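# Move three ceramic mugs into the sink

## Task

Get every one of the 3 mugs into the sink without breaking any: they shatter if dropped more than a few centimetres or struck hard. The utility cart is free to roll. At the end, release the mugs and pull the robot away, and the robot must not topple or be left leaning.

## Robot and tools

ROBOT. A Rainbow Robotics RB-Y1: a two-wheel drive base with two rear casters (0.66 m long, 0.58 m wide, front edge 0.10 m ahead of the wheel axle), two seven-joint arms with parallel grippers, a head with a camera, and a torso whose lower leg folds at ankle, knee and hip. The bent leg can poke out past the base's front. The base cannot go sideways. Each arm is rated 3 kg; heavy loads far forward can tip the robot, and nothing catches that.

FRAMES. Base frame: origin on the floor between the drive wheels, x forward, y left, z up. The result reports chest, left_hand and right_hand in this frame; a hand point is the middle between its finger pads, fingers along its -z, closing along its x. Reported hand positions can be off, especially at full reach. Odometry frame is the base frame where the scene began; base_odometry counts wheel turns only, so wheel slip looks like travel. Heading is positive to the left, -3.142 to 3.142.

execute_actions. Argument "actions" is a list holding one action or none (empty just returns state and pictures). Argument "cameras" picks images: head_camera, left_wrist_camera, right_wrist_camera or all; null/omitted means all, [] means none. The "pictures" line gives the order of images. An action may contain:
- "base": exactly one relative move from where the base last measured itself: {"translate_m": d}, metres, -3 to 3, positive forward; or {"rotate_rad": d}, radians, -3.2 to 3.2, positive counter-clockwise seen from above. A move needing over 8.667 s is refused.
- "joints": one object for the whole robot, keyed by joint name, each value an absolute target (not an offset). Units rad, grippers m. Ranges: torso_squat_rad 0 to 1.2 (bigger lowers the chest, kept level); torso_shift_rad -0.3 to 0.6 (positive moves hips forward); torso_pitch_rad -0.2 to 1.4 (positive bows forward); torso_yaw_rad -1.5 to 1.5 (positive left). Per arm (left_/right_ prefix): shoulder_pitch -2.356 to 2.356 (0 hanging, negative raises forward and inward); shoulder_roll left 0 to 3.141, right -3.141 to 0 (away from the body); shoulder_yaw -2.094 to 2.094 (positive turns a bent forearm left, both arms); elbow -2.617 to 0.01 (0 straight, negative bends forward); forearm_roll -3.141 to 3.141; wrist_pitch -1.57 to 1.919 (negative tips hand forward); hand_roll -2.705 to 2.705 (rolls positive counter-clockwise from above on a hanging arm, both arms); gripper_m 0 to 0.1, the gap between pads. head_pan_rad -0.523 to 0.523 (positive left, relative to chest); head_tilt_rad -0.35 to 1.57 (positive down). Done tolerance is ±0.02 rad, ±0.004 m for grippers.
- "speeds": caps for this action: translate_m 0.05 to 0.4 m/s, rotate_rad 0.1 to 1.509 rad/s (defaults are the maxima).
- "min_time_s": 0.1 to 8, minimum duration of each arm/head motion.
Top joint speeds: arms 1 rad/s (wrist/forearm/hand rolls 1.5), head 1.5, squat and pitch 0.3, shift 0.15, torso yaw 0.6, grippers 0.1 m/s. Any action lasts at most 15 s. Unknown keys or out-of-range numbers get the whole call refused with no motion. Joints left unnamed may keep driving toward earlier targets. Torso combos must hold: squat+shift<=1.52; squat-shift+pitch<=1.57; shift+0.5pitch-0.4squat<=0.7; shift+0.3pitch-0.5squat<=0.39; otherwise the named torso joints stop short with off_target.

wait: {"seconds": 0 to 10}; nothing new commanded, returns state and images. zoom_image: {"camera": name, "region": [x0,y0,x1,y1]} in pixels of that camera's latest full image, top-left origin, at most 504x504. finished_scene: {"scene": n}, irreversible; the robot first holds the last command, and the result says if the goal was met.

RESULT LINES. base_status and joint_status describe the last accepted action: done (for the base, wheels turned the full amount even if slipping); off_target (resting away from target, may keep pushing); contact_stop (torso or arm hit something firm, or couldn't lift the load); time_out (took over 1.5x expected plus 1 s, torso 2.5x, max 14 s); stopped_with_arm (torso halted because an arm contact_stopped); limit_stop_at_own_body (guard halted motion before hitting the robot itself; move the arm and torso apart); limit_stop_at_<name>; limit_stop_at_motor_heat. After such stops a joint forgets its target and holds; a stop on one member halts its whole group (torso four; each arm seven). "joint command not followed", often with a "cause:" hint, means an arm's targets were withheld by the self/arm-collision check; grippers still move, and withheld targets may be retried later. on_its_own lists uncommanded parts; "held at" is a target, not a position. MOTOR HOT warns at 65 °C; OVER-TEMPERATURE FAULT at 80 °C brakes that arm and stops the call. A torque fault (contact torque hits the joint load limit, e.g. elbow 32.7 N m, wrists 22.7, shoulders 63.7) freezes everything for 10 s. After any fault, resend targets. If a result reports a stop, later motion calls in the same reply are skipped.

CAMERAS. head_camera 896x504, wrist cameras 644x364; calibration given in base frame, with small errors that grow for arm cameras.

AVOID. Holding a mug: command a gap at least 0.005 m under its width (off_target is then expected). Lower mugs right onto the sink floor; never release from height or bump them. The base keeps pushing into furniture and the leg can shove the robot backwards unseen, so approach slowly. The cart rolls when touched. Never let arms or grippers strike or press on each other. After a stop, back off the arm first, then the torso, in a separate action. Heat builds while holding loads, even during thinking. End with grippers open, hands withdrawn, robot upright.

Each tool is called after "Request:" as a command line: name --argument value for each argument, lists and objects as JSON in quotes; but a table of rows of numbers goes row by row, as --pt "numbers of a row", without its own name.

## Session

Request:
execute_actions --actions '[]'

Scene clock: 0.00 s.
base_odometry: x=+0.000 y=+0.000 heading=+0.000 (m, m, rad; odometry frame)
base_status: not commanded
joint_positions: torso_squat_rad=+0.350 torso_shift_rad=+0.000 torso_pitch_rad=+0.000 torso_yaw_rad=+0.000 left_shoulder_pitch_rad=-0.003 left_shoulder_roll_rad=+0.014 left_shoulder_yaw_rad=+0.018 left_elbow_rad=-0.301 left_forearm_roll_rad=-0.022 left_wrist_pitch_rad=+0.035 left_hand_roll_rad=+0.010 left_gripper_m=+0.099 right_shoulder_pitch_rad=-0.002 right_shoulder_roll_rad=-0.012 right_shoulder_yaw_rad=-0.035 right_elbow_rad=-0.162 right_forearm_roll_rad=+0.004 right_wrist_pitch_rad=+0.015 right_hand_roll_rad=-0.026 right_gripper_m=+0.099 head_pan_rad=+0.000 head_tilt_rad=+0.401
joint_status: not commanded
chest: x=-0.2278 y=+0.0003 z=+1.2474 quat_wxyz=(+1.000, +0.000, +0.000, +0.000) (m; base frame)
left_hand: x=-0.0877 y=+0.2334 z=+0.5758 quat_wxyz=(+0.991, +0.009, -0.134, +0.001) (m; base frame)
right_hand: x=-0.1511 y=-0.2312 z=+0.5659 quat_wxyz=(+0.997, -0.006, -0.075, -0.028) (m; base frame)
pictures: head_camera, left_wrist_camera, right_wrist_camera
Images, in order (width x height): head_camera 896x504, left_wrist_camera 644x364, right_wrist_camera 644x364.

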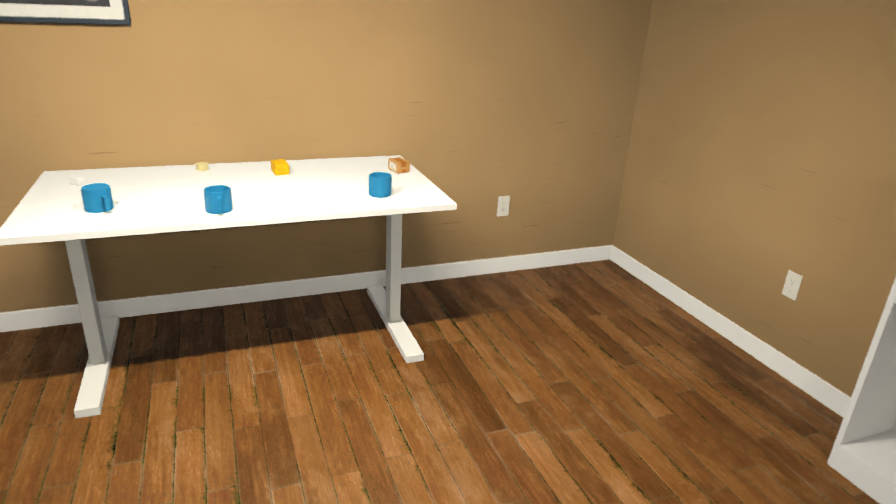

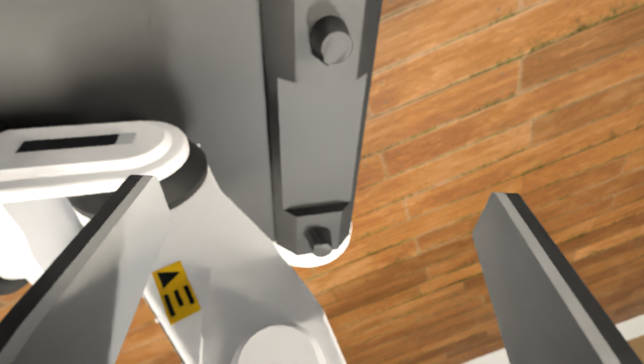

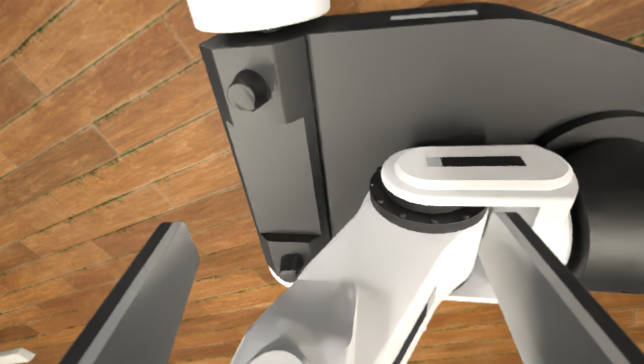

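Request:
zoom_image --camera "head_camera" --region '[40, 140, 460, 260]'

Request:
execute_actions --actions '[{"joints": {"torso_yaw_rad": -0.9, "head_pan_rad": -0.5, "head_tilt_rad": 0.3}}]' --cameras '["head_camera"]'

Region (40, 140, 460, 260) of head_camera's 896x504 image, scaled by 1.200, with more detail than that image has; it fills the top 144 rows of this view, and the rest is white.

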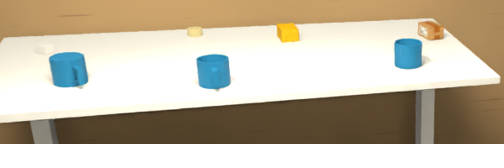

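Scene clock: 5.53 s.
base_odometry: x=+0.000 y=+0.000 heading=+0.000 (m, m, rad; odometry frame)
base_status: not commanded
joint_positions: torso_squat_rad=+0.350 torso_shift_rad=+0.000 torso_pitch_rad=+0.000 torso_yaw_rad=-0.900 left_shoulder_pitch_rad=-0.003 left_shoulder_roll_rad=+0.014 left_shoulder_yaw_rad=+0.018 left_elbow_rad=-0.301 left_forearm_roll_rad=-0.022 left_wrist_pitch_rad=+0.035 left_hand_roll_rad=+0.010 left_gripper_m=+0.099 right_shoulder_pitch_rad=-0.002 right_shoulder_roll_rad=-0.012 right_shoulder_yaw_rad=-0.035 right_elbow_rad=-0.162 right_forearm_roll_rad=+0.004 right_wrist_pitch_rad=+0.015 right_hand_roll_rad=-0.026 right_gripper_m=+0.099 head_pan_rad=-0.500 head_tilt_rad=+0.300
joint_status: all done
chest: x=-0.2278 y=+0.0003 z=+1.2474 quat_wxyz=(+0.900, +0.000, +0.000, -0.435) (m; base frame)
left_hand: x=+0.0419 y=+0.0356 z=+0.5758 quat_wxyz=(+0.893, -0.050, -0.125, -0.430) (m; base frame)
right_hand: x=-0.3614 y=-0.2036 z=+0.5659 quat_wxyz=(+0.885, -0.038, -0.064, -0.459) (m; base frame)
pictures: head_camera
camera_calibration (this result's frames):
head_camera: T_world_to_cam=[[-0.98313, -0.173503, 0.0579053, -0.298297], [-0.106935, 0.288366, -0.95153, 1.42271], [0.148396, -0.94167, -0.302055, 0.400458], [0, 0, 0, 1]] pos_world=[-0.200553, -0.0849172, 1.49199]
Images, in order (width x height): head_camera 896x504.

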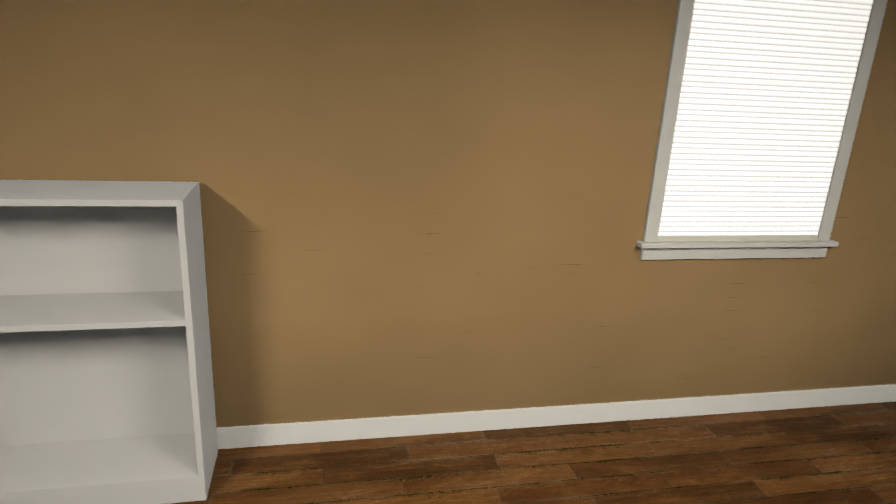

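Request:
execute_actions --actions '[{"joints": {"torso_yaw_rad": 0.7, "head_pan_rad": 0.5, "head_tilt_rad": 0.35}}]' --cameras '["head_camera"]'

Scene clock: 11.87 s.
base_odometry: x=+0.000 y=+0.000 heading=+0.000 (m, m, rad; odometry frame)
base_status: not commanded
joint_positions: torso_squat_rad=+0.350 torso_shift_rad=+0.000 torso_pitch_rad=+0.000 torso_yaw_rad=+0.700 left_shoulder_pitch_rad=-0.003 left_shoulder_roll_rad=+0.014 left_shoulder_yaw_rad=+0.018 left_elbow_rad=-0.301 left_forearm_roll_rad=-0.022 left_wrist_pitch_rad=+0.035 left_hand_roll_rad=+0.010 left_gripper_m=+0.099 right_shoulder_pitch_rad=-0.002 right_shoulder_roll_rad=-0.012 right_shoulder_yaw_rad=-0.035 right_elbow_rad=-0.162 right_forearm_roll_rad=+0.004 right_wrist_pitch_rad=+0.015 right_hand_roll_rad=-0.026 right_gripper_m=+0.099 head_pan_rad=+0.500 head_tilt_rad=+0.350
joint_status: all done
chest: x=-0.2278 y=+0.0003 z=+1.2474 quat_wxyz=(+0.939, +0.000, +0.000, +0.343) (m; base frame)
left_hand: x=-0.2710 y=+0.2688 z=+0.5758 quat_wxyz=(+0.930, +0.055, -0.123, +0.341) (m; base frame)
right_hand: x=-0.0199 y=-0.1272 z=+0.5659 quat_wxyz=(+0.946, +0.020, -0.072, +0.316) (m; base frame)
pictures: head_camera
camera_calibration (this result's frames):
head_camera: T_world_to_cam=[[0.93289, -0.355513, 0.0576798, 0.117415], [-0.0740389, -0.34603, -0.935298, 1.4066], [0.352469, 0.868259, -0.349129, 0.514622], [0, 0, 0, 1]] pos_world=[-0.186781, 0.081642, 1.48848]
Images, in order (width x height): head_camera 896x504.

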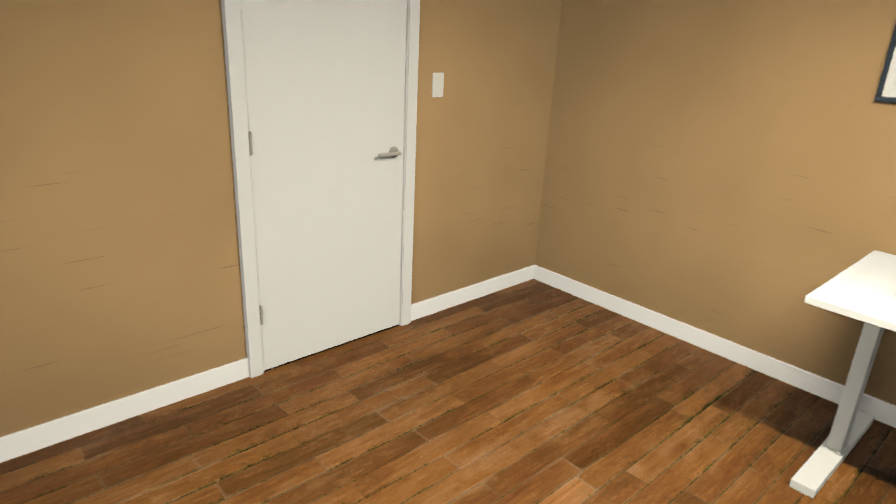

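Request:
execute_actions --actions '[{"base": {"rotate_rad": 0.4}, "joints": {"torso_yaw_rad": 1.5}}]' --cameras '["head_camera"]'

Scene clock: 16.57 s.
base_odometry: x=+0.000 y=+0.000 heading=+0.399 (m, m, rad; odometry frame)
base_status: done
joint_positions: torso_squat_rad=+0.350 torso_shift_rad=+0.000 torso_pitch_rad=+0.000 torso_yaw_rad=+0.913 left_shoulder_pitch_rad=-0.003 left_shoulder_roll_rad=+0.014 left_shoulder_yaw_rad=+0.018 left_elbow_rad=-0.301 left_forearm_roll_rad=-0.022 left_wrist_pitch_rad=+0.035 left_hand_roll_rad=+0.010 left_gripper_m=+0.099 right_shoulder_pitch_rad=-0.002 right_shoulder_roll_rad=-0.012 right_shoulder_yaw_rad=-0.035 right_elbow_rad=-0.162 right_forearm_roll_rad=+0.004 right_wrist_pitch_rad=+0.015 right_hand_roll_rad=-0.026 right_gripper_m=+0.099 head_pan_rad=+0.500 head_tilt_rad=+0.350
joint_status: torso_yaw_rad limit_stop_at_own_body (moved +0.213 of +0.800)
on_its_own: torso_yaw_rad is held at +0.912, not at your +1.500, since a limit_stop_at_own_body
chest: x=-0.2278 y=+0.0003 z=+1.2474 quat_wxyz=(+0.898, +0.000, +0.000, +0.441) (m; base frame)
left_hand: x=-0.3268 y=+0.2536 z=+0.5758 quat_wxyz=(+0.889, +0.067, -0.116, +0.438) (m; base frame)
right_hand: x=+0.0024 y=-0.0804 z=+0.5660 quat_wxyz=(+0.907, +0.027, -0.070, +0.414) (m; base frame)
pictures: head_camera
camera_calibration (this result's frames):
head_camera: T_world_to_cam=[[0.986889, -0.150736, 0.0576943, 0.129636], [0.0006316, -0.353851, -0.935301, 1.42361], [0.161399, 0.923075, -0.349117, 0.471088], [0, 0, 0, 1]] pos_world=[-0.204868, 0.0884357, 1.48849]
Images, in order (width x height): head_camera 896x504.

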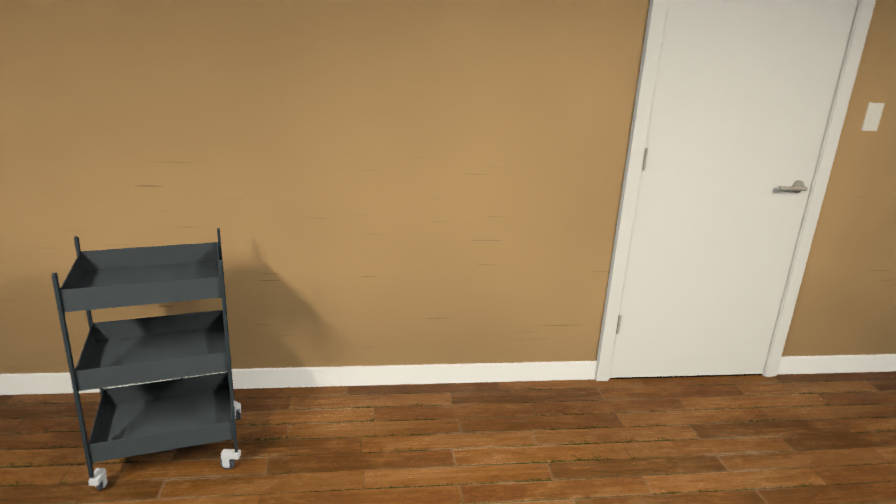

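Request:
execute_actions --actions '[{"base": {"rotate_rad": 1.2}, "joints": {"torso_yaw_rad": 0.85, "right_elbow_rad": -1.2, "left_elbow_rad": -1.2}}]' --cameras '["head_camera"]'

Scene clock: 25.17 s.
base_odometry: x=+0.000 y=+0.000 heading=+1.599 (m, m, rad; odometry frame)
base_status: done
joint_positions: torso_squat_rad=+0.350 torso_shift_rad=+0.000 torso_pitch_rad=+0.000 torso_yaw_rad=+0.850 left_shoulder_pitch_rad=-0.003 left_shoulder_roll_rad=+0.014 left_shoulder_yaw_rad=+0.018 left_elbow_rad=-1.200 left_forearm_roll_rad=-0.022 left_wrist_pitch_rad=+0.035 left_hand_roll_rad=+0.010 left_gripper_m=+0.099 right_shoulder_pitch_rad=-0.002 right_shoulder_roll_rad=-0.012 right_shoulder_yaw_rad=-0.035 right_elbow_rad=-1.200 right_forearm_roll_rad=+0.004 right_wrist_pitch_rad=+0.015 right_hand_roll_rad=-0.026 right_gripper_m=+0.099 head_pan_rad=+0.500 head_tilt_rad=+0.350
joint_status: all done
chest: x=-0.2278 y=+0.0003 z=+1.2474 quat_wxyz=(+0.911, +0.000, +0.000, +0.412) (m; base frame)
left_hand: x=-0.0930 y=+0.5096 z=+0.8404 quat_wxyz=(+0.761, +0.240, -0.496, +0.342) (m; base frame)
right_hand: x=+0.2659 y=+0.1958 z=+0.8443 quat_wxyz=(+0.763, +0.223, -0.513, +0.323) (m; base frame)
pictures: head_camera
camera_calibration (this result's frames):
head_camera: T_world_to_cam=[[0.975546, -0.21209, 0.0576903, 0.127075], [-0.0214791, -0.353206, -0.935299, 1.41857], [0.218744, 0.911188, -0.349124, 0.48416], [0, 0, 0, 1]] pos_world=[-0.199405, 0.0868372, 1.48849]
Images, in order (width x height): head_camera 896x504.

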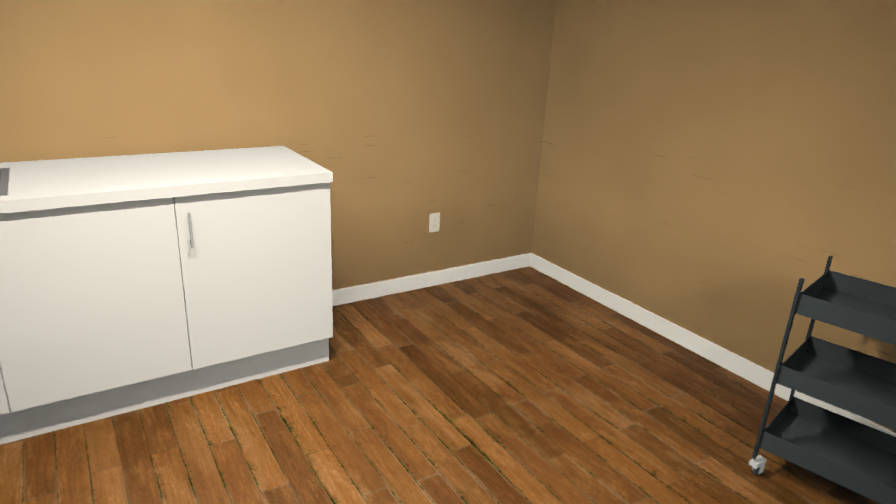

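Request:
execute_actions --actions '[{"joints": {"torso_yaw_rad": 1.5, "head_tilt_rad": 0.3}}]' --cameras '["head_camera"]'

Scene clock: 29.93 s.
base_odometry: x=+0.000 y=+0.000 heading=+1.599 (m, m, rad; odometry frame)
base_status: not commanded
joint_positions: torso_squat_rad=+0.350 torso_shift_rad=+0.000 torso_pitch_rad=+0.000 torso_yaw_rad=+1.343 left_shoulder_pitch_rad=-0.003 left_shoulder_roll_rad=+0.014 left_shoulder_yaw_rad=+0.018 left_elbow_rad=-1.200 left_forearm_roll_rad=-0.022 left_wrist_pitch_rad=+0.035 left_hand_roll_rad=+0.010 left_gripper_m=+0.099 right_shoulder_pitch_rad=-0.002 right_shoulder_roll_rad=-0.011 right_shoulder_yaw_rad=-0.035 right_elbow_rad=-1.200 right_forearm_roll_rad=+0.004 right_wrist_pitch_rad=+0.015 right_hand_roll_rad=-0.026 right_gripper_m=+0.099 head_pan_rad=+0.500 head_tilt_rad=+0.300
joint_status: torso_yaw_rad limit_stop_at_own_body (moved +0.493 of +0.650); the others done
on_its_own: torso_yaw_rad is held at +1.343, not at your +1.500, since a limit_stop_at_own_body
chest: x=-0.2278 y=+0.0003 z=+1.2474 quat_wxyz=(+0.783, +0.000, +0.000, +0.622) (m; base frame)
left_hand: x=-0.3501 y=+0.5127 z=+0.8401 quat_wxyz=(+0.654, +0.354, -0.423, +0.518) (m; base frame)
right_hand: x=+0.1146 y=+0.4062 z=+0.8444 quat_wxyz=(+0.661, +0.342, -0.443, +0.499) (m; base frame)
pictures: head_camera
camera_calibration (this result's frames):
head_camera: T_world_to_cam=[[0.960639, 0.271682, 0.0579759, 0.123181], [0.135478, -0.275974, -0.951569, 1.47695], [-0.242524, 0.921969, -0.301918, 0.310412], [0, 0, 0, 1]] pos_world=[-0.243144, 0.0879438, 1.492]
Images, in order (width x height): head_camera 896x504.

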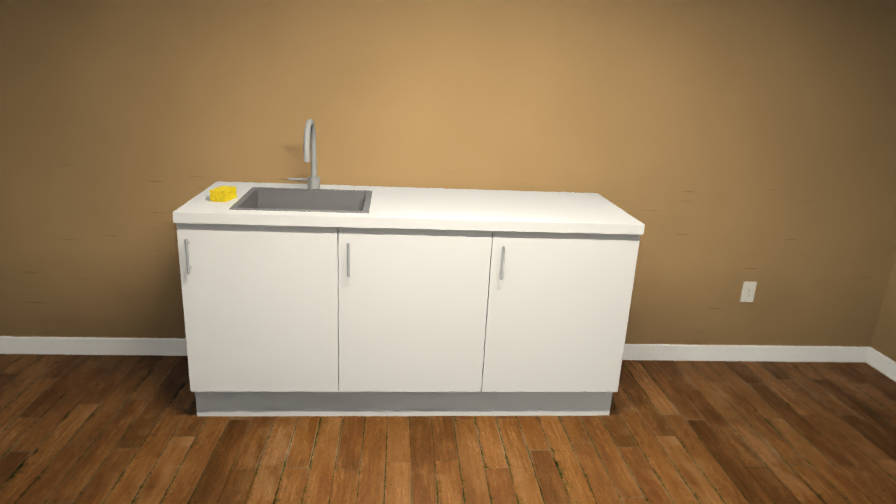

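Request:
execute_actions --actions '[{"base": {"rotate_rad": -1.09}, "joints": {"torso_yaw_rad": 0.0, "torso_squat_rad": 0.1, "torso_shift_rad": 0.2, "torso_pitch_rad": 0.3, "head_pan_rad": 0.0, "head_tilt_rad": 0.35, "right_elbow_rad": -2.19, "left_elbow_rad": -2.19, "right_shoulder_pitch_rad": -0.24, "left_shoulder_pitch_rad": -0.24, "right_shoulder_roll_rad": -0.02, "left_shoulder_roll_rad": 0.02, "right_shoulder_yaw_rad": -0.08, "left_shoulder_yaw_rad": 0.08, "right_wrist_pitch_rad": 1.77, "left_wrist_pitch_rad": 1.77, "right_hand_roll_rad": 1.57, "left_hand_roll_rad": -1.57, "left_forearm_roll_rad": 0, "right_forearm_roll_rad": 0}}]' --cameras '[]'

Request:
execute_actions --actions '[{"base": {"translate_m": 1.3}}]' --cameras '["head_camera"]'

Scene clock: 153.23 s.
base_odometry: x=-0.001 y=+0.000 heading=+0.509 (m, m, rad; odometry frame)
base_status: done
joint_positions: torso_squat_rad=+0.100 torso_shift_rad=+0.200 torso_pitch_rad=+0.300 torso_yaw_rad=+0.000 left_shoulder_pitch_rad=-0.240 left_shoulder_roll_rad=+0.020 left_shoulder_yaw_rad=+0.080 left_elbow_rad=-2.190 left_forearm_roll_rad=+0.000 left_wrist_pitch_rad=+1.770 left_hand_roll_rad=-1.570 left_gripper_m=+0.099 right_shoulder_pitch_rad=-0.240 right_shoulder_roll_rad=-0.020 right_shoulder_yaw_rad=-0.080 right_elbow_rad=-2.190 right_forearm_roll_rad=+0.000 right_wrist_pitch_rad=+1.770 right_hand_roll_rad=+1.570 right_gripper_m=+0.099 head_pan_rad=+0.000 head_tilt_rad=+0.350
joint_status: all done
chest: x=+0.0019 y=+0.0003 z=+1.2587 quat_wxyz=(+0.989, +0.000, +0.150, +0.000) (m; base frame)
left_hand: x=+0.3496 y=+0.2237 z=+0.9472 quat_wxyz=(+0.695, +0.126, -0.118, -0.698) (m; base frame)
right_hand: x=+0.3495 y=-0.2230 z=+0.9472 quat_wxyz=(+0.695, -0.125, -0.118, +0.698) (m; base frame)
pictures: none
No camera images: the call's "cameras" was empty. Leave "cameras" out to get every camera's image.

Scene clock: 158.03 s.
base_odometry: x=+1.135 y=+0.633 heading=+0.509 (m, m, rad; odometry frame)
base_status: done
joint_positions: torso_squat_rad=+0.100 torso_shift_rad=+0.200 torso_pitch_rad=+0.300 torso_yaw_rad=+0.000 left_shoulder_pitch_rad=-0.240 left_shoulder_roll_rad=+0.020 left_shoulder_yaw_rad=+0.080 left_elbow_rad=-2.190 left_forearm_roll_rad=+0.000 left_wrist_pitch_rad=+1.770 left_hand_roll_rad=-1.570 left_gripper_m=+0.099 right_shoulder_pitch_rad=-0.240 right_shoulder_roll_rad=-0.020 right_shoulder_yaw_rad=-0.080 right_elbow_rad=-2.190 right_forearm_roll_rad=+0.000 right_wrist_pitch_rad=+1.770 right_hand_roll_rad=+1.570 right_gripper_m=+0.099 head_pan_rad=+0.000 head_tilt_rad=+0.350
joint_status: not commanded
chest: x=+0.0018 y=+0.0003 z=+1.2587 quat_wxyz=(+0.989, +0.000, +0.149, +0.000) (m; base frame)
left_hand: x=+0.3496 y=+0.2236 z=+0.9473 quat_wxyz=(+0.695, +0.126, -0.119, -0.698) (m; base frame)
right_hand: x=+0.3495 y=-0.2230 z=+0.9473 quat_wxyz=(+0.695, -0.125, -0.119, +0.698) (m; base frame)
pictures: head_camera
camera_calibration (this result's frames):
head_camera: T_world_to_cam=[[0.023309, -0.998316, 0.0531197, -0.0792986], [-0.610274, -0.0562942, -0.790188, 1.25396], [0.791848, -0.013999, -0.610558, 0.763761], [0, 0, 0, 1]] pos_world=[0.162326, 0.00211769, 1.4614]
Images, in order (width x height): head_camera 896x504.

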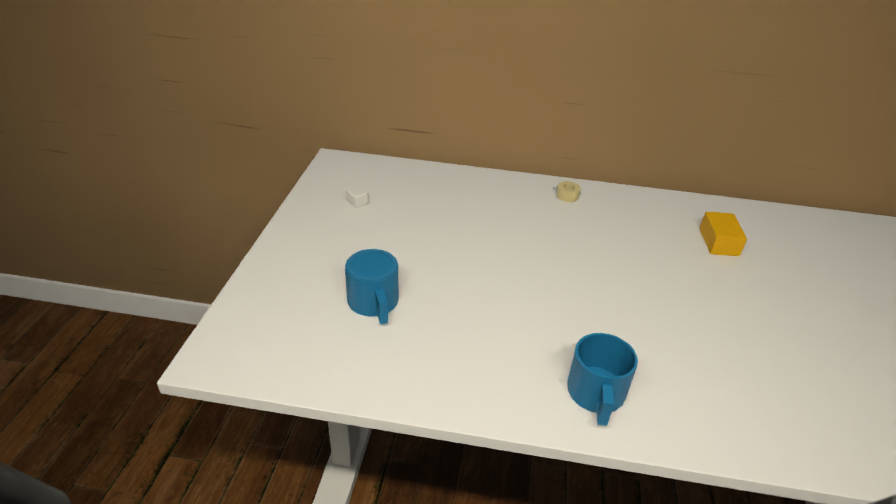

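Request:
zoom_image --camera "head_camera" --region '[320, 230, 430, 340]'

Request:
zoom_image --camera "head_camera" --region '[545, 320, 665, 440]'

Region (320, 230, 430, 340) of head_camera's 896x504 image, scaled by 4.582, with more detail than that image has.

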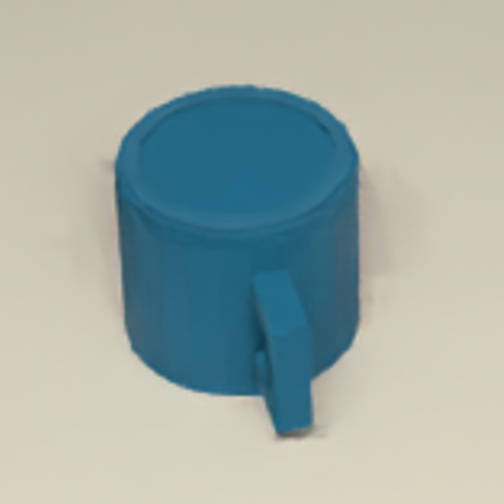

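Region (545, 320, 665, 440) of head_camera's 896x504 image, scaled by 4.200, with more detail than that image has.

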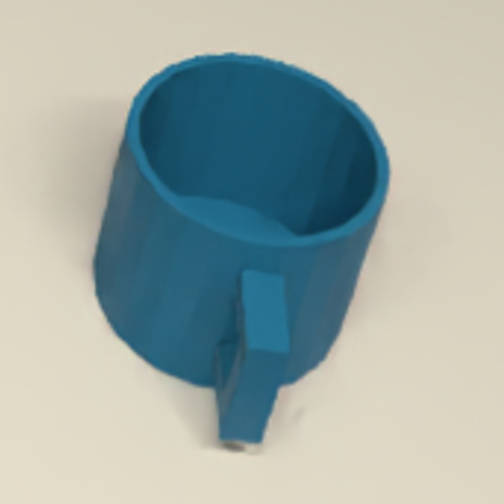

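Request:
execute_actions --actions '[{"base": {"rotate_rad": -0.075}, "joints": {"head_tilt_rad": 0.75, "left_shoulder_pitch_rad": -0.565, "left_shoulder_roll_rad": 0.051, "left_shoulder_yaw_rad": 0.087, "left_elbow_rad": -1.501, "left_wrist_pitch_rad": 1.389, "left_hand_roll_rad": -1.473, "right_shoulder_pitch_rad": -0.137, "right_shoulder_roll_rad": -0.003, "right_shoulder_yaw_rad": 0.038, "right_elbow_rad": -2.014, "right_wrist_pitch_rad": 1.668, "right_hand_roll_rad": 1.49, "left_gripper_m": 0.1, "right_gripper_m": 0.1}}]' --cameras '[]'

Request:
execute_actions --actions '[{"base": {"translate_m": 0.42}}]'

Scene clock: 268.80 s.
base_odometry: x=+1.135 y=+0.634 heading=+0.436 (m, m, rad; odometry frame)
base_status: done
joint_positions: torso_squat_rad=+0.100 torso_shift_rad=+0.200 torso_pitch_rad=+0.300 torso_yaw_rad=+0.000 left_shoulder_pitch_rad=-0.565 left_shoulder_roll_rad=+0.051 left_shoulder_yaw_rad=+0.087 left_elbow_rad=-1.501 left_forearm_roll_rad=+0.000 left_wrist_pitch_rad=+1.389 left_hand_roll_rad=-1.473 left_gripper_m=+0.099 right_shoulder_pitch_rad=-0.137 right_shoulder_roll_rad=-0.003 right_shoulder_yaw_rad=+0.038 right_elbow_rad=-2.014 right_forearm_roll_rad=+0.000 right_wrist_pitch_rad=+1.668 right_hand_roll_rad=+1.490 right_gripper_m=+0.099 head_pan_rad=+0.000 head_tilt_rad=+0.750
joint_status: all done
chest: x=+0.0018 y=+0.0003 z=+1.2587 quat_wxyz=(+0.989, +0.000, +0.149, +0.000) (m; base frame)
left_hand: x=+0.4556 y=+0.1901 z=+0.8693 quat_wxyz=(+0.696, +0.119, -0.126, -0.697) (m; base frame)
right_hand: x=+0.3028 y=-0.1900 z=+0.8700 quat_wxyz=(+0.704, -0.051, -0.071, +0.705) (m; base frame)
pictures: none
No camera images: the call's "cameras" was empty. Leave "cameras" out to get every camera's image.

Scene clock: 271.40 s.
base_odometry: x=+1.515 y=+0.811 heading=+0.436 (m, m, rad; odometry frame)
base_status: done
joint_positions: torso_squat_rad=+0.100 torso_shift_rad=+0.200 torso_pitch_rad=+0.300 torso_yaw_rad=+0.000 left_shoulder_pitch_rad=-0.565 left_shoulder_roll_rad=+0.051 left_shoulder_yaw_rad=+0.087 left_elbow_rad=-1.501 left_forearm_roll_rad=+0.000 left_wrist_pitch_rad=+1.389 left_hand_roll_rad=-1.473 left_gripper_m=+0.099 right_shoulder_pitch_rad=-0.137 right_shoulder_roll_rad=-0.003 right_shoulder_yaw_rad=+0.038 right_elbow_rad=-2.014 right_forearm_roll_rad=+0.000 right_wrist_pitch_rad=+1.668 right_hand_roll_rad=+1.490 right_gripper_m=+0.099 head_pan_rad=+0.000 head_tilt_rad=+0.750
joint_status: not commanded
chest: x=+0.0019 y=+0.0003 z=+1.2587 quat_wxyz=(+0.989, +0.000, +0.149, +0.000) (m; base frame)
left_hand: x=+0.4556 y=+0.1901 z=+0.8694 quat_wxyz=(+0.696, +0.119, -0.127, -0.697) (m; base frame)
right_hand: x=+0.3028 y=-0.1900 z=+0.8700 quat_wxyz=(+0.704, -0.051, -0.071, +0.705) (m; base frame)
pictures: head_camera, left_wrist_camera, right_wrist_camera
camera_calibration (this result's frames):
head_camera: T_world_to_cam=[[0.0421352, -0.998321, 0.0397391, -0.0615636], [-0.869822, -0.0562226, -0.490151, 0.842192], [0.491563, -0.0139133, -0.870731, 1.1639], [0, 0, 0, 1]] pos_world=[0.163023, 0.00208369, 1.42869]
left_wrist_camera: T_world_to_cam=[[0.0401207, -0.999185, -0.00445253, 0.17068], [-0.933319, -0.0390664, 0.356917, 0.149267], [-0.3568, -0.0101641, -0.934125, 1.06699], [0, 0, 0, 1]] pos_world=[0.513168, 0.187217, 0.944187]
right_wrist_camera: T_world_to_cam=[[-0.0302579, -0.998517, -0.0452538, -0.137424], [-0.887975, 0.0060672, 0.459852, -0.0920037], [-0.458895, 0.0540984, -0.886842, 1.00782], [0, 0, 0, 1]] pos_world=[0.376628, -0.191183, 0.929866]
Images, in order (width x height): head_camera 896x504, left_wrist_camera 644x364, right_wrist_camera 644x364.

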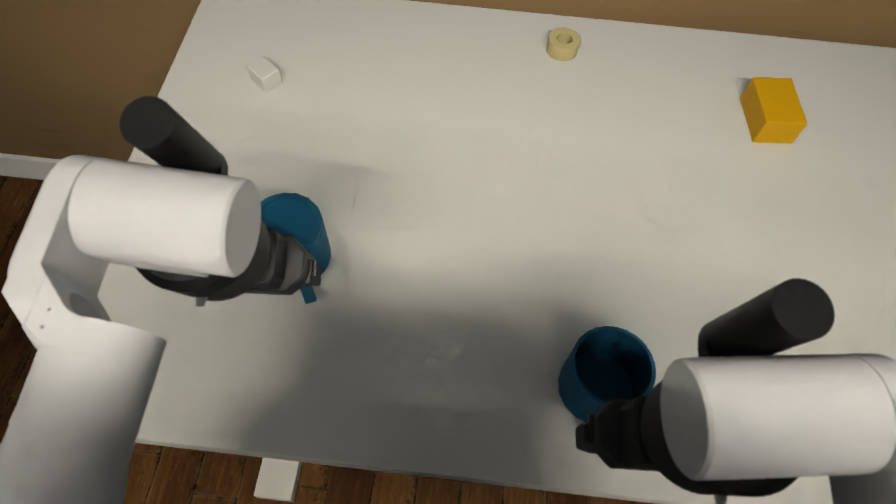

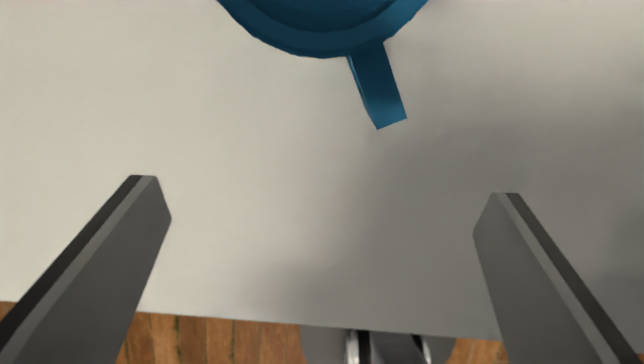

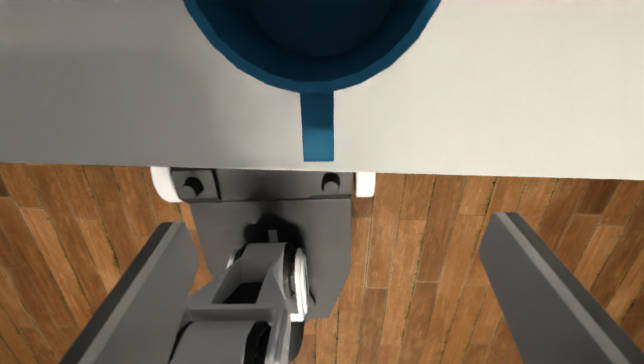

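Request:
execute_actions --actions '[{"joints": {"left_shoulder_pitch_rad": -0.618, "left_shoulder_roll_rad": 0.061, "left_shoulder_yaw_rad": 0.08, "left_elbow_rad": -1.075, "left_wrist_pitch_rad": 1.015, "left_hand_roll_rad": -1.452, "right_shoulder_pitch_rad": -0.144, "right_shoulder_roll_rad": -0.003, "right_shoulder_yaw_rad": 0.055, "right_elbow_rad": -1.658, "right_wrist_pitch_rad": 1.318, "right_hand_roll_rad": 1.47}, "min_time_s": 1.2}]'

Scene clock: 312.57 s.
base_odometry: x=+1.515 y=+0.811 heading=+0.436 (m, m, rad; odometry frame)
base_status: not commanded
joint_positions: torso_squat_rad=+0.100 torso_shift_rad=+0.200 torso_pitch_rad=+0.300 torso_yaw_rad=+0.000 left_shoulder_pitch_rad=-0.618 left_shoulder_roll_rad=+0.061 left_shoulder_yaw_rad=+0.080 left_elbow_rad=-1.075 left_forearm_roll_rad=+0.000 left_wrist_pitch_rad=+1.015 left_hand_roll_rad=-1.452 left_gripper_m=+0.099 right_shoulder_pitch_rad=-0.144 right_shoulder_roll_rad=-0.003 right_shoulder_yaw_rad=+0.055 right_elbow_rad=-1.658 right_forearm_roll_rad=+0.000 right_wrist_pitch_rad=+1.318 right_hand_roll_rad=+1.470 right_gripper_m=+0.099 head_pan_rad=+0.000 head_tilt_rad=+0.750
joint_status: all done
chest: x=+0.0019 y=+0.0003 z=+1.2587 quat_wxyz=(+0.989, +0.000, +0.149, +0.000) (m; base frame)
left_hand: x=+0.4551 y=+0.1900 z=+0.7793 quat_wxyz=(+0.696, +0.120, -0.125, -0.697) (m; base frame)
right_hand: x=+0.3018 y=-0.1819 z=+0.7804 quat_wxyz=(+0.704, -0.049, -0.074, +0.704) (m; base frame)
pictures: head_camera, left_wrist_camera, right_wrist_camera
camera_calibration (this result's frames):
head_camera: T_world_to_cam=[[0.0421354, -0.998321, 0.039739, -0.0615635], [-0.869822, -0.0562228, -0.490153, 0.842193], [0.491564, -0.013913, -0.87073, 1.1639], [0, 0, 0, 1]] pos_world=[0.163021, 0.00208362, 1.42869]
left_wrist_camera: T_world_to_cam=[[0.0403694, -0.999149, -0.00851699, 0.173262], [-0.933139, -0.0407472, 0.357198, 0.180896], [-0.357241, -0.00647233, -0.93399, 0.982037], [0, 0, 0, 1]] pos_world=[0.512631, 0.186842, 0.854072]
right_wrist_camera: T_world_to_cam=[[-0.0310188, -0.998183, -0.0516606, -0.128104], [-0.887854, 0.00377747, 0.46011, -0.0523435], [-0.459079, 0.0601392, -0.886358, 0.928222], [0, 0, 0, 1]] pos_world=[0.37568, -0.183496, 0.840203]
Images, in order (width x height): head_camera 896x504, left_wrist_camera 644x364, right_wrist_camera 644x364.

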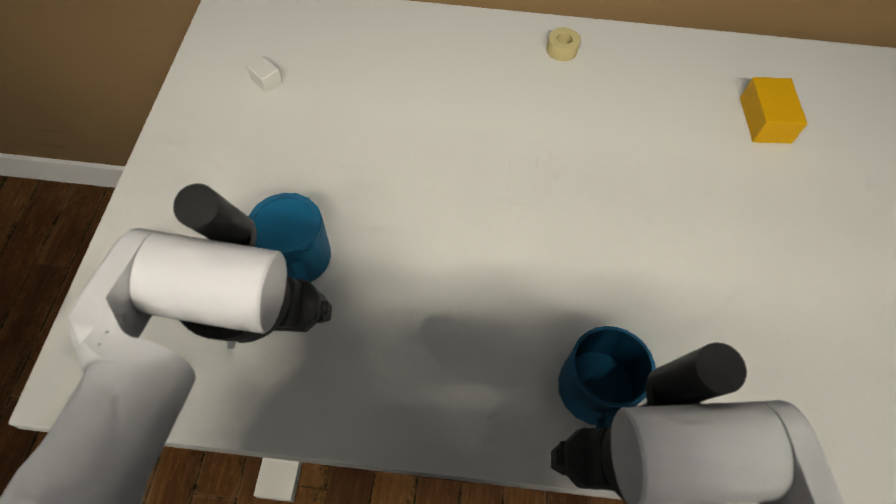

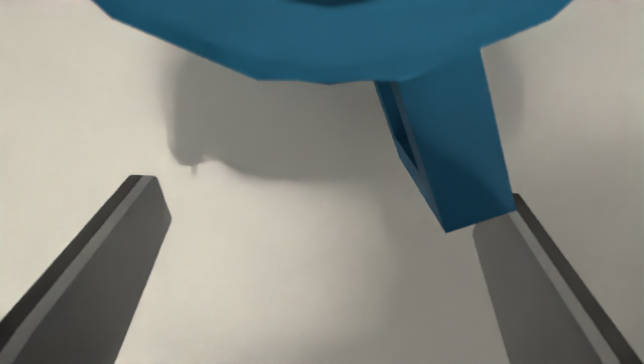

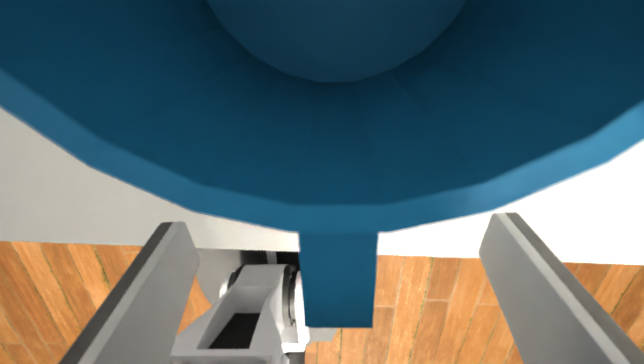

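Request:
execute_actions --actions '[{"base": {"translate_m": 0.095}, "speeds": {"translate_m": 0.07}}]'

Scene clock: 328.97 s.
base_odometry: x=+1.602 y=+0.851 heading=+0.436 (m, m, rad; odometry frame)
base_status: done
joint_positions: torso_squat_rad=+0.100 torso_shift_rad=+0.200 torso_pitch_rad=+0.300 torso_yaw_rad=+0.000 left_shoulder_pitch_rad=-0.618 left_shoulder_roll_rad=+0.061 left_shoulder_yaw_rad=+0.080 left_elbow_rad=-1.075 left_forearm_roll_rad=+0.000 left_wrist_pitch_rad=+1.015 left_hand_roll_rad=-1.452 left_gripper_m=+0.099 right_shoulder_pitch_rad=-0.144 right_shoulder_roll_rad=-0.003 right_shoulder_yaw_rad=+0.055 right_elbow_rad=-1.658 right_forearm_roll_rad=+0.000 right_wrist_pitch_rad=+1.318 right_hand_roll_rad=+1.470 right_gripper_m=+0.099 head_pan_rad=+0.000 head_tilt_rad=+0.750
joint_status: not commanded
chest: x=+0.0018 y=+0.0003 z=+1.2587 quat_wxyz=(+0.989, +0.000, +0.149, +0.000) (m; base frame)
left_hand: x=+0.4553 y=+0.1900 z=+0.7795 quat_wxyz=(+0.696, +0.120, -0.125, -0.697) (m; base frame)
right_hand: x=+0.3021 y=-0.1818 z=+0.7806 quat_wxyz=(+0.704, -0.049, -0.074, +0.704) (m; base frame)
pictures: head_camera, left_wrist_camera, right_wrist_camera
camera_calibration (this result's frames):
head_camera: T_world_to_cam=[[0.0421306, -0.998321, 0.0397456, -0.0615695], [-0.869763, -0.0562236, -0.490256, 0.842283], [0.491668, -0.0139145, -0.870672, 1.16386], [0, 0, 0, 1]] pos_world=[0.162947, 0.00208454, 1.42872]
left_wrist_camera: T_world_to_cam=[[0.0402634, -0.999153, -0.00849953, 0.173246], [-0.933309, -0.040645, 0.356766, 0.181392], [-0.356809, -0.00643191, -0.934155, 0.982225], [0, 0, 0, 1]] pos_world=[0.512786, 0.18679, 0.854309]
right_wrist_camera: T_world_to_cam=[[-0.0308111, -0.998185, -0.0517382, -0.128009], [-0.888149, 0.00359548, 0.459542, -0.0516988], [-0.458522, 0.0601102, -0.886648, 0.928566], [0, 0, 0, 1]] pos_world=[0.375908, -0.183407, 0.840446]
Images, in order (width x height): head_camera 896x504, left_wrist_camera 644x364, right_wrist_camera 644x364.

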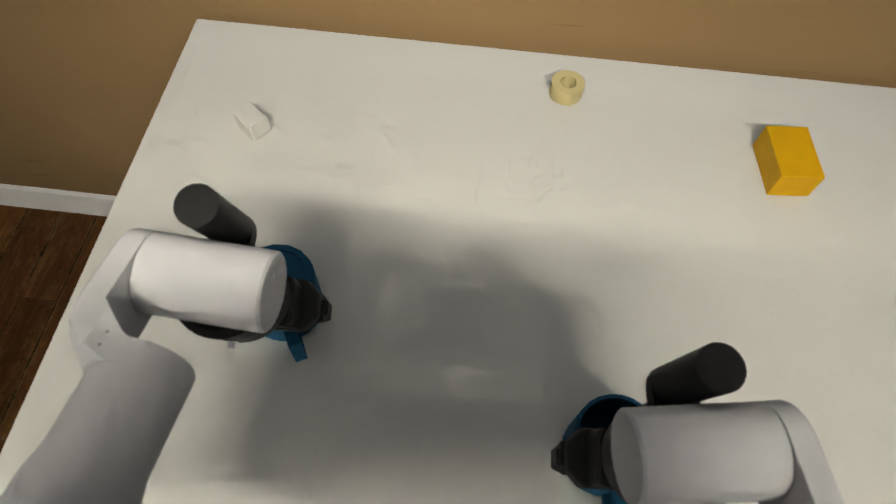

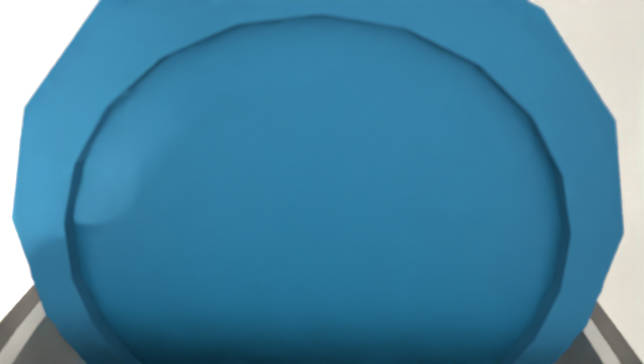

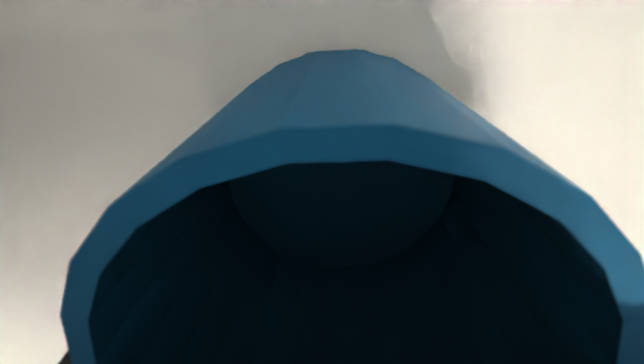

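Request:
execute_actions --actions '[{"base": {"translate_m": 0.022}, "speeds": {"translate_m": 0.05}}]' --cameras '["left_wrist_camera", "right_wrist_camera"]'

Scene clock: 355.27 s.
base_odometry: x=+1.622 y=+0.860 heading=+0.436 (m, m, rad; odometry frame)
base_status: done
joint_positions: torso_squat_rad=+0.100 torso_shift_rad=+0.200 torso_pitch_rad=+0.300 torso_yaw_rad=+0.000 left_shoulder_pitch_rad=-0.618 left_shoulder_roll_rad=+0.061 left_shoulder_yaw_rad=+0.080 left_elbow_rad=-1.075 left_forearm_roll_rad=+0.000 left_wrist_pitch_rad=+1.015 left_hand_roll_rad=-1.452 left_gripper_m=+0.099 right_shoulder_pitch_rad=-0.144 right_shoulder_roll_rad=-0.003 right_shoulder_yaw_rad=+0.055 right_elbow_rad=-1.659 right_forearm_roll_rad=+0.000 right_wrist_pitch_rad=+1.318 right_hand_roll_rad=+1.470 right_gripper_m=+0.099 head_pan_rad=+0.000 head_tilt_rad=+0.750
joint_status: not commanded
chest: x=+0.0017 y=+0.0003 z=+1.2588 quat_wxyz=(+0.989, +0.000, +0.149, +0.000) (m; base frame)
left_hand: x=+0.4552 y=+0.1900 z=+0.7796 quat_wxyz=(+0.696, +0.120, -0.125, -0.697) (m; base frame)
right_hand: x=+0.3023 y=-0.1817 z=+0.7809 quat_wxyz=(+0.704, -0.049, -0.074, +0.704) (m; base frame)
pictures: left_wrist_camera, right_wrist_camera
camera_calibration (this result's frames):
left_wrist_camera: T_world_to_cam=[[0.0402962, -0.999152, -0.00845178, 0.173223], [-0.933342, -0.0406592, 0.356679, 0.181369], [-0.35672, -0.00648441, -0.934189, 0.982252], [0, 0, 0, 1]] pos_world=[0.512688, 0.18682, 0.854383]
right_wrist_camera: T_world_to_cam=[[-0.0306192, -0.998189, -0.0517866, -0.127927], [-0.888515, 0.00345042, 0.458834, -0.0510267], [-0.457824, 0.0600623, -0.887012, 0.92897], [0, 0, 0, 1]] pos_world=[0.37605, -0.183316, 0.840795]
Images, in order (width x height): left_wrist_camera 644x364, right_wrist_camera 644x364.

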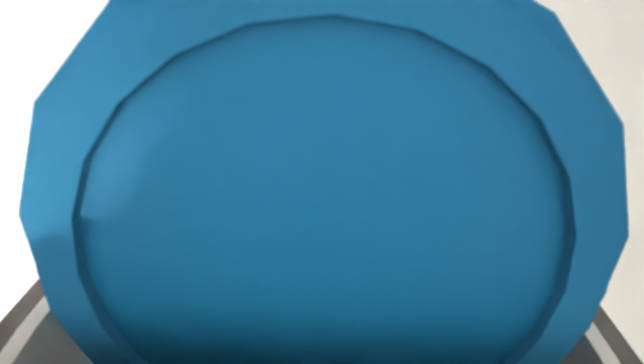

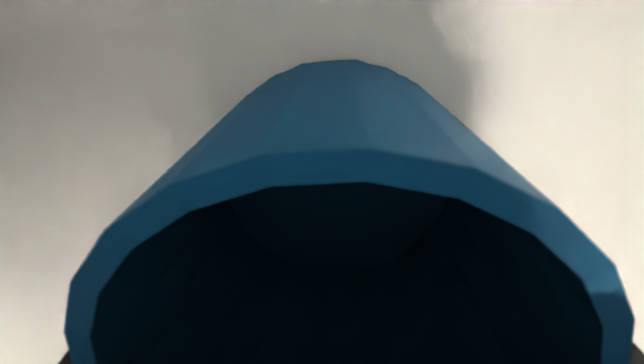

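Request:
execute_actions --actions '[{"joints": {"left_shoulder_pitch_rad": -0.733, "left_shoulder_roll_rad": 0.067, "left_shoulder_yaw_rad": 0.131, "left_elbow_rad": -0.974, "left_wrist_pitch_rad": 1.167, "left_hand_roll_rad": -1.47, "right_shoulder_pitch_rad": -0.139, "right_elbow_rad": -1.69, "right_wrist_pitch_rad": 1.345}, "min_time_s": 0.8}]' --cameras '[]'

Request:
execute_actions --actions '[{"base": {"translate_m": 0.02}, "speeds": {"translate_m": 0.05}}]' --cameras '["left_wrist_camera", "right_wrist_camera"]'

Scene clock: 392.00 s.
base_odometry: x=+1.622 y=+0.860 heading=+0.436 (m, m, rad; odometry frame)
base_status: not commanded
joint_positions: torso_squat_rad=+0.100 torso_shift_rad=+0.200 torso_pitch_rad=+0.300 torso_yaw_rad=+0.000 left_shoulder_pitch_rad=-0.733 left_shoulder_roll_rad=+0.067 left_shoulder_yaw_rad=+0.131 left_elbow_rad=-0.974 left_forearm_roll_rad=+0.000 left_wrist_pitch_rad=+1.167 left_hand_roll_rad=-1.470 left_gripper_m=+0.099 right_shoulder_pitch_rad=-0.139 right_shoulder_roll_rad=-0.003 right_shoulder_yaw_rad=+0.055 right_elbow_rad=-1.690 right_forearm_roll_rad=+0.000 right_wrist_pitch_rad=+1.345 right_hand_roll_rad=+1.470 right_gripper_m=+0.099 head_pan_rad=+0.000 head_tilt_rad=+0.750
joint_status: all done
chest: x=+0.0017 y=+0.0003 z=+1.2588 quat_wxyz=(+0.989, +0.000, +0.149, +0.000) (m; base frame)
left_hand: x=+0.4518 y=+0.1904 z=+0.7863 quat_wxyz=(+0.703, +0.074, -0.072, -0.704) (m; base frame)
right_hand: x=+0.3021 y=-0.1823 z=+0.7876 quat_wxyz=(+0.705, -0.049, -0.074, +0.704) (m; base frame)
pictures: none
No camera images: the call's "cameras" was empty. Leave "cameras" out to get every camera's image.

Scene clock: 393.17 s.
base_odometry: x=+1.640 y=+0.869 heading=+0.436 (m, m, rad; odometry frame)
base_status: done
joint_positions: torso_squat_rad=+0.100 torso_shift_rad=+0.200 torso_pitch_rad=+0.300 torso_yaw_rad=+0.000 left_shoulder_pitch_rad=-0.733 left_shoulder_roll_rad=+0.067 left_shoulder_yaw_rad=+0.131 left_elbow_rad=-0.974 left_forearm_roll_rad=+0.000 left_wrist_pitch_rad=+1.167 left_hand_roll_rad=-1.470 left_gripper_m=+0.099 right_shoulder_pitch_rad=-0.139 right_shoulder_roll_rad=-0.003 right_shoulder_yaw_rad=+0.055 right_elbow_rad=-1.690 right_forearm_roll_rad=+0.000 right_wrist_pitch_rad=+1.345 right_hand_roll_rad=+1.470 right_gripper_m=+0.099 head_pan_rad=+0.000 head_tilt_rad=+0.750
joint_status: not commanded
chest: x=+0.0018 y=+0.0003 z=+1.2587 quat_wxyz=(+0.989, +0.000, +0.149, +0.000) (m; base frame)
left_hand: x=+0.4519 y=+0.1903 z=+0.7862 quat_wxyz=(+0.703, +0.073, -0.072, -0.704) (m; base frame)
right_hand: x=+0.3021 y=-0.1824 z=+0.7874 quat_wxyz=(+0.705, -0.049, -0.074, +0.704) (m; base frame)
pictures: left_wrist_camera, right_wrist_camera
camera_calibration (this result's frames):
left_wrist_camera: T_world_to_cam=[[0.0400225, -0.998936, -0.0229235, 0.185207], [-0.873081, -0.0461188, 0.48539, 0.0485955], [-0.48593, 0.000587562, -0.873997, 0.996983], [0, 0, 0, 1]] pos_world=[0.519479, 0.186666, 0.852018]
right_wrist_camera: T_world_to_cam=[[-0.0324815, -0.998136, -0.0516639, -0.127784], [-0.888081, 0.00510794, 0.459659, -0.054698], [-0.458539, 0.0608122, -0.886591, 0.934769], [0, 0, 0, 1]] pos_world=[0.375901, -0.184112, 0.847299]
Images, in order (width x height): left_wrist_camera 644x364, right_wrist_camera 644x364.

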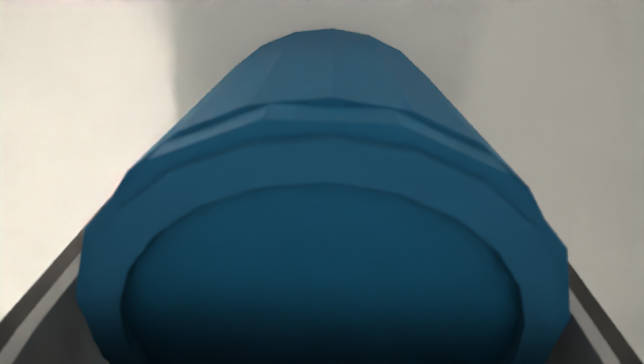

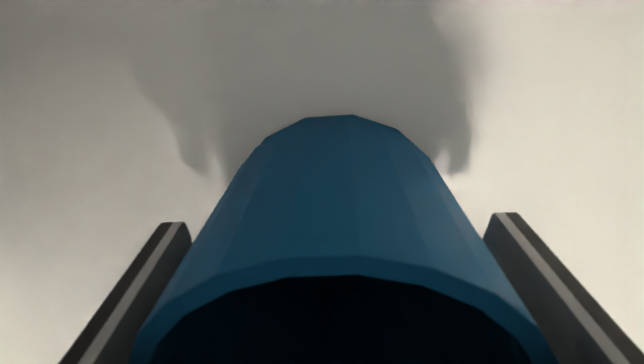

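Request:
execute_actions --actions '[{"joints": {"left_shoulder_pitch_rad": -0.796, "left_shoulder_roll_rad": 0.078, "left_shoulder_yaw_rad": 0.147, "left_elbow_rad": -0.876, "left_wrist_pitch_rad": 1.131, "right_gripper_m": 0.075}, "min_time_s": 0.6}]' --cameras '["left_wrist_camera", "right_wrist_camera"]'

Scene clock: 406.63 s.
base_odometry: x=+1.640 y=+0.869 heading=+0.436 (m, m, rad; odometry frame)
base_status: not commanded
joint_positions: torso_squat_rad=+0.100 torso_shift_rad=+0.200 torso_pitch_rad=+0.300 torso_yaw_rad=+0.000 left_shoulder_pitch_rad=-0.796 left_shoulder_roll_rad=+0.078 left_shoulder_yaw_rad=+0.147 left_elbow_rad=-0.876 left_forearm_roll_rad=+0.000 left_wrist_pitch_rad=+1.131 left_hand_roll_rad=-1.470 left_gripper_m=+0.099 right_shoulder_pitch_rad=-0.139 right_shoulder_roll_rad=-0.003 right_shoulder_yaw_rad=+0.055 right_elbow_rad=-1.690 right_forearm_roll_rad=+0.000 right_wrist_pitch_rad=+1.345 right_hand_roll_rad=+1.470 right_gripper_m=+0.090 head_pan_rad=+0.000 head_tilt_rad=+0.750
joint_status: right_gripper_m off_target (ended at +0.090, target +0.075); the others done
chest: x=+0.0018 y=+0.0003 z=+1.2587 quat_wxyz=(+0.989, +0.000, +0.149, +0.000) (m; base frame)
left_hand: x=+0.4633 y=+0.1908 z=+0.7861 quat_wxyz=(+0.703, +0.074, -0.071, -0.704) (m; base frame)
right_hand: x=+0.3021 y=-0.1824 z=+0.7875 quat_wxyz=(+0.705, -0.049, -0.074, +0.704) (m; base frame)
pictures: left_wrist_camera, right_wrist_camera
camera_calibration (this result's frames):
left_wrist_camera: T_world_to_cam=[[0.0400208, -0.998866, -0.0258003, 0.187405], [-0.872882, -0.0475163, 0.485613, 0.058656], [-0.486288, 0.00308599, -0.873793, 1.00198], [0, 0, 0, 1]] pos_world=[0.530948, 0.186887, 0.851871]
right_wrist_camera: T_world_to_cam=[[-0.0324726, -0.998137, -0.0516609, -0.127785], [-0.888129, 0.0051078, 0.459566, -0.0546041], [-0.458446, 0.0608049, -0.88664, 0.934821], [0, 0, 0, 1]] pos_world=[0.37592, -0.184109, 0.847342]
Images, in order (width x height): left_wrist_camera 644x364, right_wrist_camera 644x364.

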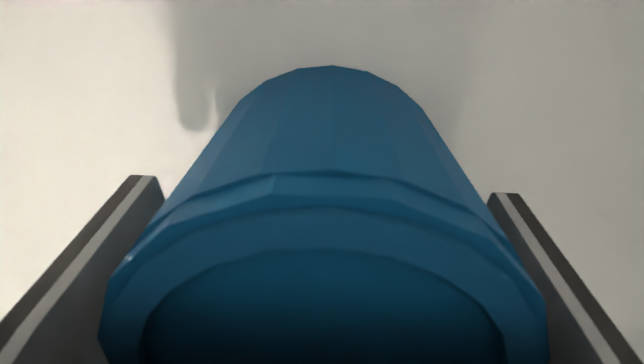

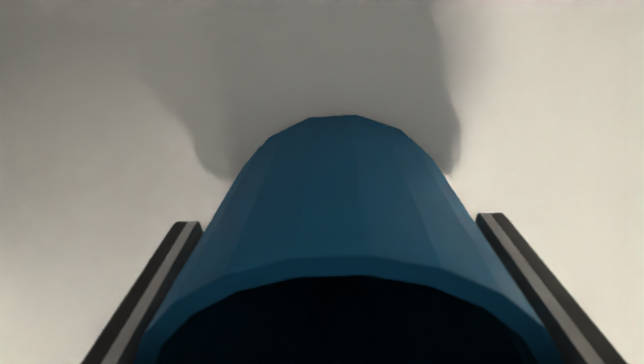

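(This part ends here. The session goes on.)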